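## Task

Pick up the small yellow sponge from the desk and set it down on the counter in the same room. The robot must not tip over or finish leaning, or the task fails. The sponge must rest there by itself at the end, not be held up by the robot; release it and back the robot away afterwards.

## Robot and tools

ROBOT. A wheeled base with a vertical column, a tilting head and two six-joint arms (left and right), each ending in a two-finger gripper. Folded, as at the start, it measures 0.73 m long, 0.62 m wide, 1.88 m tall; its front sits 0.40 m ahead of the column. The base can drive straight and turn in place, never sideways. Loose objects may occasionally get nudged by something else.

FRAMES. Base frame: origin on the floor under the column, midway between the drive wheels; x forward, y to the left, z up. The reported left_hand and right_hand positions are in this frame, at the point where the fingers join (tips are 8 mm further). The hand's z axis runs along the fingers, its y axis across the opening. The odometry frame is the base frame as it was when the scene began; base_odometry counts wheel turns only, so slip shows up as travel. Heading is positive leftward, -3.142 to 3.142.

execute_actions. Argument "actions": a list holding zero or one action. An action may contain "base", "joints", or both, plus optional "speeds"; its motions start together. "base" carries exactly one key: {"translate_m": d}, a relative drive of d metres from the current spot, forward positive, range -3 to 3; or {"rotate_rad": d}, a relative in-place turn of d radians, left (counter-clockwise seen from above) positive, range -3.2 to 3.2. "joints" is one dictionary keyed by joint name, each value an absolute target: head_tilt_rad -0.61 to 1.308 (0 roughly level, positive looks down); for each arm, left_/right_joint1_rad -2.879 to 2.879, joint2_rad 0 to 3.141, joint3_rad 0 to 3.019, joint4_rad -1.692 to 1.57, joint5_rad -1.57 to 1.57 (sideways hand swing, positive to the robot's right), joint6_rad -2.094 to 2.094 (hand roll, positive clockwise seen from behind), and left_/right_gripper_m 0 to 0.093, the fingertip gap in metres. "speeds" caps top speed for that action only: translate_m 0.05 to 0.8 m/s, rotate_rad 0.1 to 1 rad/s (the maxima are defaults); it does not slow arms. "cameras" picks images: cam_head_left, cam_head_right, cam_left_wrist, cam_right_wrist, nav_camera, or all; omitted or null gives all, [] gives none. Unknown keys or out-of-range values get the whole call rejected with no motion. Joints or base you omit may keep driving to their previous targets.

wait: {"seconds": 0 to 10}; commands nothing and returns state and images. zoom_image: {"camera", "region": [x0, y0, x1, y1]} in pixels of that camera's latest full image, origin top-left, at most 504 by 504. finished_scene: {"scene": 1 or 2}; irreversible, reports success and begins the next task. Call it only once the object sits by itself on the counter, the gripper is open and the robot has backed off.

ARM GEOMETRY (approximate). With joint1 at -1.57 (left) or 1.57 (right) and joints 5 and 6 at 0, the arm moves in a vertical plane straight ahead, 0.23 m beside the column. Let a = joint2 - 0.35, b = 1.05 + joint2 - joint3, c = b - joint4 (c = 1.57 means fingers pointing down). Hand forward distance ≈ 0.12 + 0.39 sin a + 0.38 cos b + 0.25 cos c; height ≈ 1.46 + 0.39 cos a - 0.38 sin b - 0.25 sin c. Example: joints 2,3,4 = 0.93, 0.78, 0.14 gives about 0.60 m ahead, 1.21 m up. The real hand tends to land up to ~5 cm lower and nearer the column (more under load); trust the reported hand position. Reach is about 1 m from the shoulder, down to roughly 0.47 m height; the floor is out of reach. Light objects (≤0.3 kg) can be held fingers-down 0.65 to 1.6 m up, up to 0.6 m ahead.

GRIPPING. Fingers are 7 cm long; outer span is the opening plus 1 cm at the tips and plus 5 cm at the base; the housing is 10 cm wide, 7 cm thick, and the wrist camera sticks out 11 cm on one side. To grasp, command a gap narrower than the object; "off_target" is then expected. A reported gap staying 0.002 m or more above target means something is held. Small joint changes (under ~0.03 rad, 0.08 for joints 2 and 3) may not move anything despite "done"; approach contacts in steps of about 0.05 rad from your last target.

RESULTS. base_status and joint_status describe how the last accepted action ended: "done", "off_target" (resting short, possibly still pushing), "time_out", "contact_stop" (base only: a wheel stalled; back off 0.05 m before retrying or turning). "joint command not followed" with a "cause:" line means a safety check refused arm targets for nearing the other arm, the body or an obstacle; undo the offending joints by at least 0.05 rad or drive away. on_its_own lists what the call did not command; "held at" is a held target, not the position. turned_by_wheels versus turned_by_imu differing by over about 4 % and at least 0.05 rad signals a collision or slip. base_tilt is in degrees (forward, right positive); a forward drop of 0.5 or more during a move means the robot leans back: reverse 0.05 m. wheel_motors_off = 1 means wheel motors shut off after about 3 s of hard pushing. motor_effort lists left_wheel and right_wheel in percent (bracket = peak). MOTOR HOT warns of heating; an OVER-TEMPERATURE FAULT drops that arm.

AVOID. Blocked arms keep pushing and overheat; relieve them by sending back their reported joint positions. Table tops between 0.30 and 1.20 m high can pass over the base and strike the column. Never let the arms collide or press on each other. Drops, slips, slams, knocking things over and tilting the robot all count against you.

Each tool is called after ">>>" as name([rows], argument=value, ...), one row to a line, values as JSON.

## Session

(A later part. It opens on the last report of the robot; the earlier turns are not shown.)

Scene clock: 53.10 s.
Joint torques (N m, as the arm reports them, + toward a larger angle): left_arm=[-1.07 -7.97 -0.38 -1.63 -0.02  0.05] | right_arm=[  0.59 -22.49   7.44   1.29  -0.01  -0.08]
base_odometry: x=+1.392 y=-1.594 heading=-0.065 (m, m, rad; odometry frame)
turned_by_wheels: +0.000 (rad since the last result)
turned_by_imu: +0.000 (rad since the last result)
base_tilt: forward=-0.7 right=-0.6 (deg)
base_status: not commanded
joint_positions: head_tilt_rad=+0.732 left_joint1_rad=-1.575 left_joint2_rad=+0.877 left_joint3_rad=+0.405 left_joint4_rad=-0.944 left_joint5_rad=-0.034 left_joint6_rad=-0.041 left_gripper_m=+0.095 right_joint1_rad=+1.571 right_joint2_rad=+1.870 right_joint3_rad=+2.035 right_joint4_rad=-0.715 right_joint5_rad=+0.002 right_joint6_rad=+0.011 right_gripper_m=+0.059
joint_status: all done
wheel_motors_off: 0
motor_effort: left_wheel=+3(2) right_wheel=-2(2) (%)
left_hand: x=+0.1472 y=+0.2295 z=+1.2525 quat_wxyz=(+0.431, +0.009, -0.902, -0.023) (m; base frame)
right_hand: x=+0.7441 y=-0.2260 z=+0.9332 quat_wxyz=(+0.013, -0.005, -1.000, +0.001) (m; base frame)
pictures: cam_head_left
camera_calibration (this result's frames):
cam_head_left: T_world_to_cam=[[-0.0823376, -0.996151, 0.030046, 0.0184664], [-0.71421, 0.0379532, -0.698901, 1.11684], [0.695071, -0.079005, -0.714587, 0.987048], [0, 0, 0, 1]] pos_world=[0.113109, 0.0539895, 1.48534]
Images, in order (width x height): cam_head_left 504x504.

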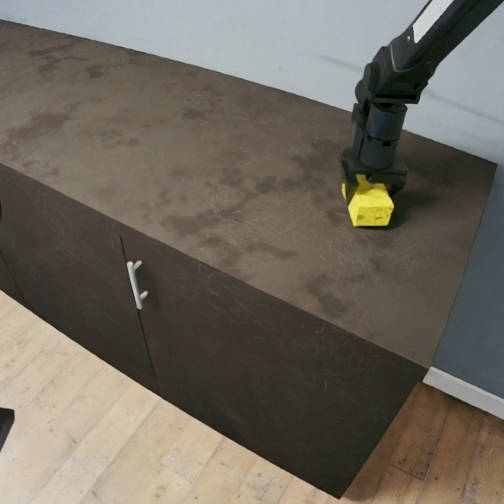

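>>> execute_actions([
  {"joints":{"right_joint2_rad":1.92}},
], cameras=[])

>>> execute_actions([
  {"joints":{"right_gripper_m":0.093}},
], cameras=[])

>>> execute_actions([
  {"joints":{"right_joint2_rad":1.65,"right_joint4_rad":-0.9}},
], cameras=[])

>>> execute_actions([
  {"base":{"translate_m":-0.3},"joints":{"right_joint2_rad":0.9,"right_joint3_rad":0.6,"right_joint4_rad":-0.2}},
], cameras=["cam_head_left"])

>>> finished_scene(scene=2)

Scene clock: 55.40 s.
Joint torques (N m, as the arm reports them, + toward a larger angle): left_arm=[-1.29 -7.61 -0.39 -1.61 -0.03  0.07] | right_arm=[  0.65 -21.13   7.2    1.18   0.    -0.07]
base_odometry: x=+1.392 y=-1.594 heading=-0.065 (m, m, rad; odometry frame)
turned_by_wheels: +0.000 (rad since the last result)
turned_by_imu: -0.001 (rad since the last result)
base_tilt: forward=-0.7 right=-0.7 (deg)
base_status: not commanded
joint_positions: head_tilt_rad=+0.732 left_joint1_rad=-1.575 left_joint2_rad=+0.877 left_joint3_rad=+0.405 left_joint4_rad=-0.944 left_joint5_rad=-0.034 left_joint6_rad=-0.041 left_gripper_m=+0.095 right_joint1_rad=+1.571 right_joint2_rad=+1.895 right_joint3_rad=+2.035 right_joint4_rad=-0.712 right_joint5_rad=+0.002 right_joint6_rad=+0.010 right_gripper_m=+0.059
joint_status: all done
wheel_motors_off: 0
motor_effort: left_wheel=+3(3) right_wheel=-3(3) (%)
left_hand: x=+0.1472 y=+0.2295 z=+1.2525 quat_wxyz=(+0.431, +0.009, -0.902, -0.023) (m; base frame)
right_hand: x=+0.7320 y=-0.2260 z=+0.9182 quat_wxyz=(+0.024, -0.005, -1.000, +0.001) (m; base frame)
pictures: none
No camera images: the call's "cameras" was empty. Leave "cameras" out to get every camera's image.

Scene clock: 56.03 s.
Joint torques (N m, as the arm reports them, + toward a larger angle): left_arm=[-1.33 -7.74 -0.46 -1.61 -0.01  0.09] | right_arm=[  0.62 -21.23   7.15   1.17  -0.01  -0.07]
base_odometry: x=+1.392 y=-1.594 heading=-0.065 (m, m, rad; odometry frame)
turned_by_wheels: +0.000 (rad since the last result)
turned_by_imu: +0.000 (rad since the last result)
base_tilt: forward=-0.7 right=-0.6 (deg)
base_status: not commanded
joint_positions: head_tilt_rad=+0.732 left_joint1_rad=-1.575 left_joint2_rad=+0.877 left_joint3_rad=+0.405 left_joint4_rad=-0.944 left_joint5_rad=-0.034 left_joint6_rad=-0.041 left_gripper_m=+0.095 right_joint1_rad=+1.571 right_joint2_rad=+1.897 right_joint3_rad=+2.035 right_joint4_rad=-0.712 right_joint5_rad=+0.002 right_joint6_rad=+0.010 right_gripper_m=+0.093
joint_status: all done
wheel_motors_off: 0
motor_effort: left_wheel=+3(4) right_wheel=-3(3) (%)
left_hand: x=+0.1472 y=+0.2295 z=+1.2525 quat_wxyz=(+0.431, +0.009, -0.902, -0.023) (m; base frame)
right_hand: x=+0.7307 y=-0.2257 z=+0.9169 quat_wxyz=(+0.025, -0.005, -1.000, +0.001) (m; base frame)
pictures: none
No camera images: the call's "cameras" was empty. Leave "cameras" out to get every camera's image.

Scene clock: 57.67 s.
Joint torques (N m, as the arm reports them, + toward a larger angle): left_arm=[-1.25 -8.09 -0.34 -1.62 -0.02  0.07] | right_arm=[  0.53 -24.39   8.     0.15  -0.01  -0.07]
base_odometry: x=+1.392 y=-1.594 heading=-0.065 (m, m, rad; odometry frame)
turned_by_wheels: +0.000 (rad since the last result)
turned_by_imu: -0.001 (rad since the last result)
base_tilt: forward=-0.8 right=-0.6 (deg)
base_status: not commanded
joint_positions: head_tilt_rad=+0.732 left_joint1_rad=-1.575 left_joint2_rad=+0.877 left_joint3_rad=+0.405 left_joint4_rad=-0.944 left_joint5_rad=-0.034 left_joint6_rad=-0.041 left_gripper_m=+0.095 right_joint1_rad=+1.571 right_joint2_rad=+1.650 right_joint3_rad=+2.045 right_joint4_rad=-0.887 right_joint5_rad=+0.002 right_joint6_rad=+0.010 right_gripper_m=+0.093
joint_status: all done
wheel_motors_off: 0
motor_effort: left_wheel=+3(3) right_wheel=-3(3) (%)
left_hand: x=+0.1472 y=+0.2295 z=+1.2525 quat_wxyz=(+0.431, +0.009, -0.902, -0.023) (m; base frame)
right_hand: x=+0.8062 y=-0.2257 z=+1.0799 quat_wxyz=(-0.016, -0.005, -1.000, +0.001) (m; base frame)
pictures: none
No camera images: the call's "cameras" was empty. Leave "cameras" out to get every camera's image.

Scene clock: 59.53 s.
Joint torques (N m, as the arm reports them, + toward a larger angle): left_arm=[-1.2  -8.03 -0.14 -1.52  0.    0.07] | right_arm=[  0.33 -11.19   2.97   1.22   0.    -0.07]
base_odometry: x=+1.092 y=-1.574 heading=-0.063 (m, m, rad; odometry frame)
turned_by_wheels: +0.002 (rad since the last result)
turned_by_imu: +0.001 (rad since the last result)
base_tilt: forward=-0.7 right=-0.7 (deg)
base_status: done
joint_positions: head_tilt_rad=+0.732 left_joint1_rad=-1.575 left_joint2_rad=+0.875 left_joint3_rad=+0.401 left_joint4_rad=-0.944 left_joint5_rad=-0.034 left_joint6_rad=-0.041 left_gripper_m=+0.095 right_joint1_rad=+1.571 right_joint2_rad=+0.911 right_joint3_rad=+0.589 right_joint4_rad=-0.211 right_joint5_rad=+0.002 right_joint6_rad=+0.010 right_gripper_m=+0.093
joint_status: all done
wheel_motors_off: 0
motor_effort: left_wheel=+0(92) right_wheel=-2(73) (%)
left_hand: x=+0.1451 y=+0.2295 z=+1.2532 quat_wxyz=(+0.432, +0.009, -0.901, -0.023) (m; base frame)
right_hand: x=+0.4041 y=-0.2257 z=+1.1610 quat_wxyz=(+0.005, -0.005, -1.000, +0.001) (m; base frame)
pictures: cam_head_left
camera_calibration (this result's frames):
cam_head_left: T_world_to_cam=[[-0.0823407, -0.996151, 0.0300375, 0.0184796], [-0.714138, 0.0379532, -0.698975, 1.11695], [0.695145, -0.079005, -0.714515, 0.986934], [0, 0, 0, 1]] pos_world=[0.113114, 0.0539895, 1.48534]
Images, in order (width x height): cam_head_left 504x504.

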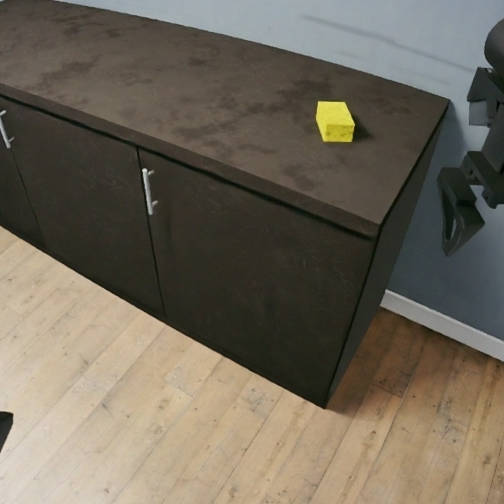

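The scene is finished: the task was done.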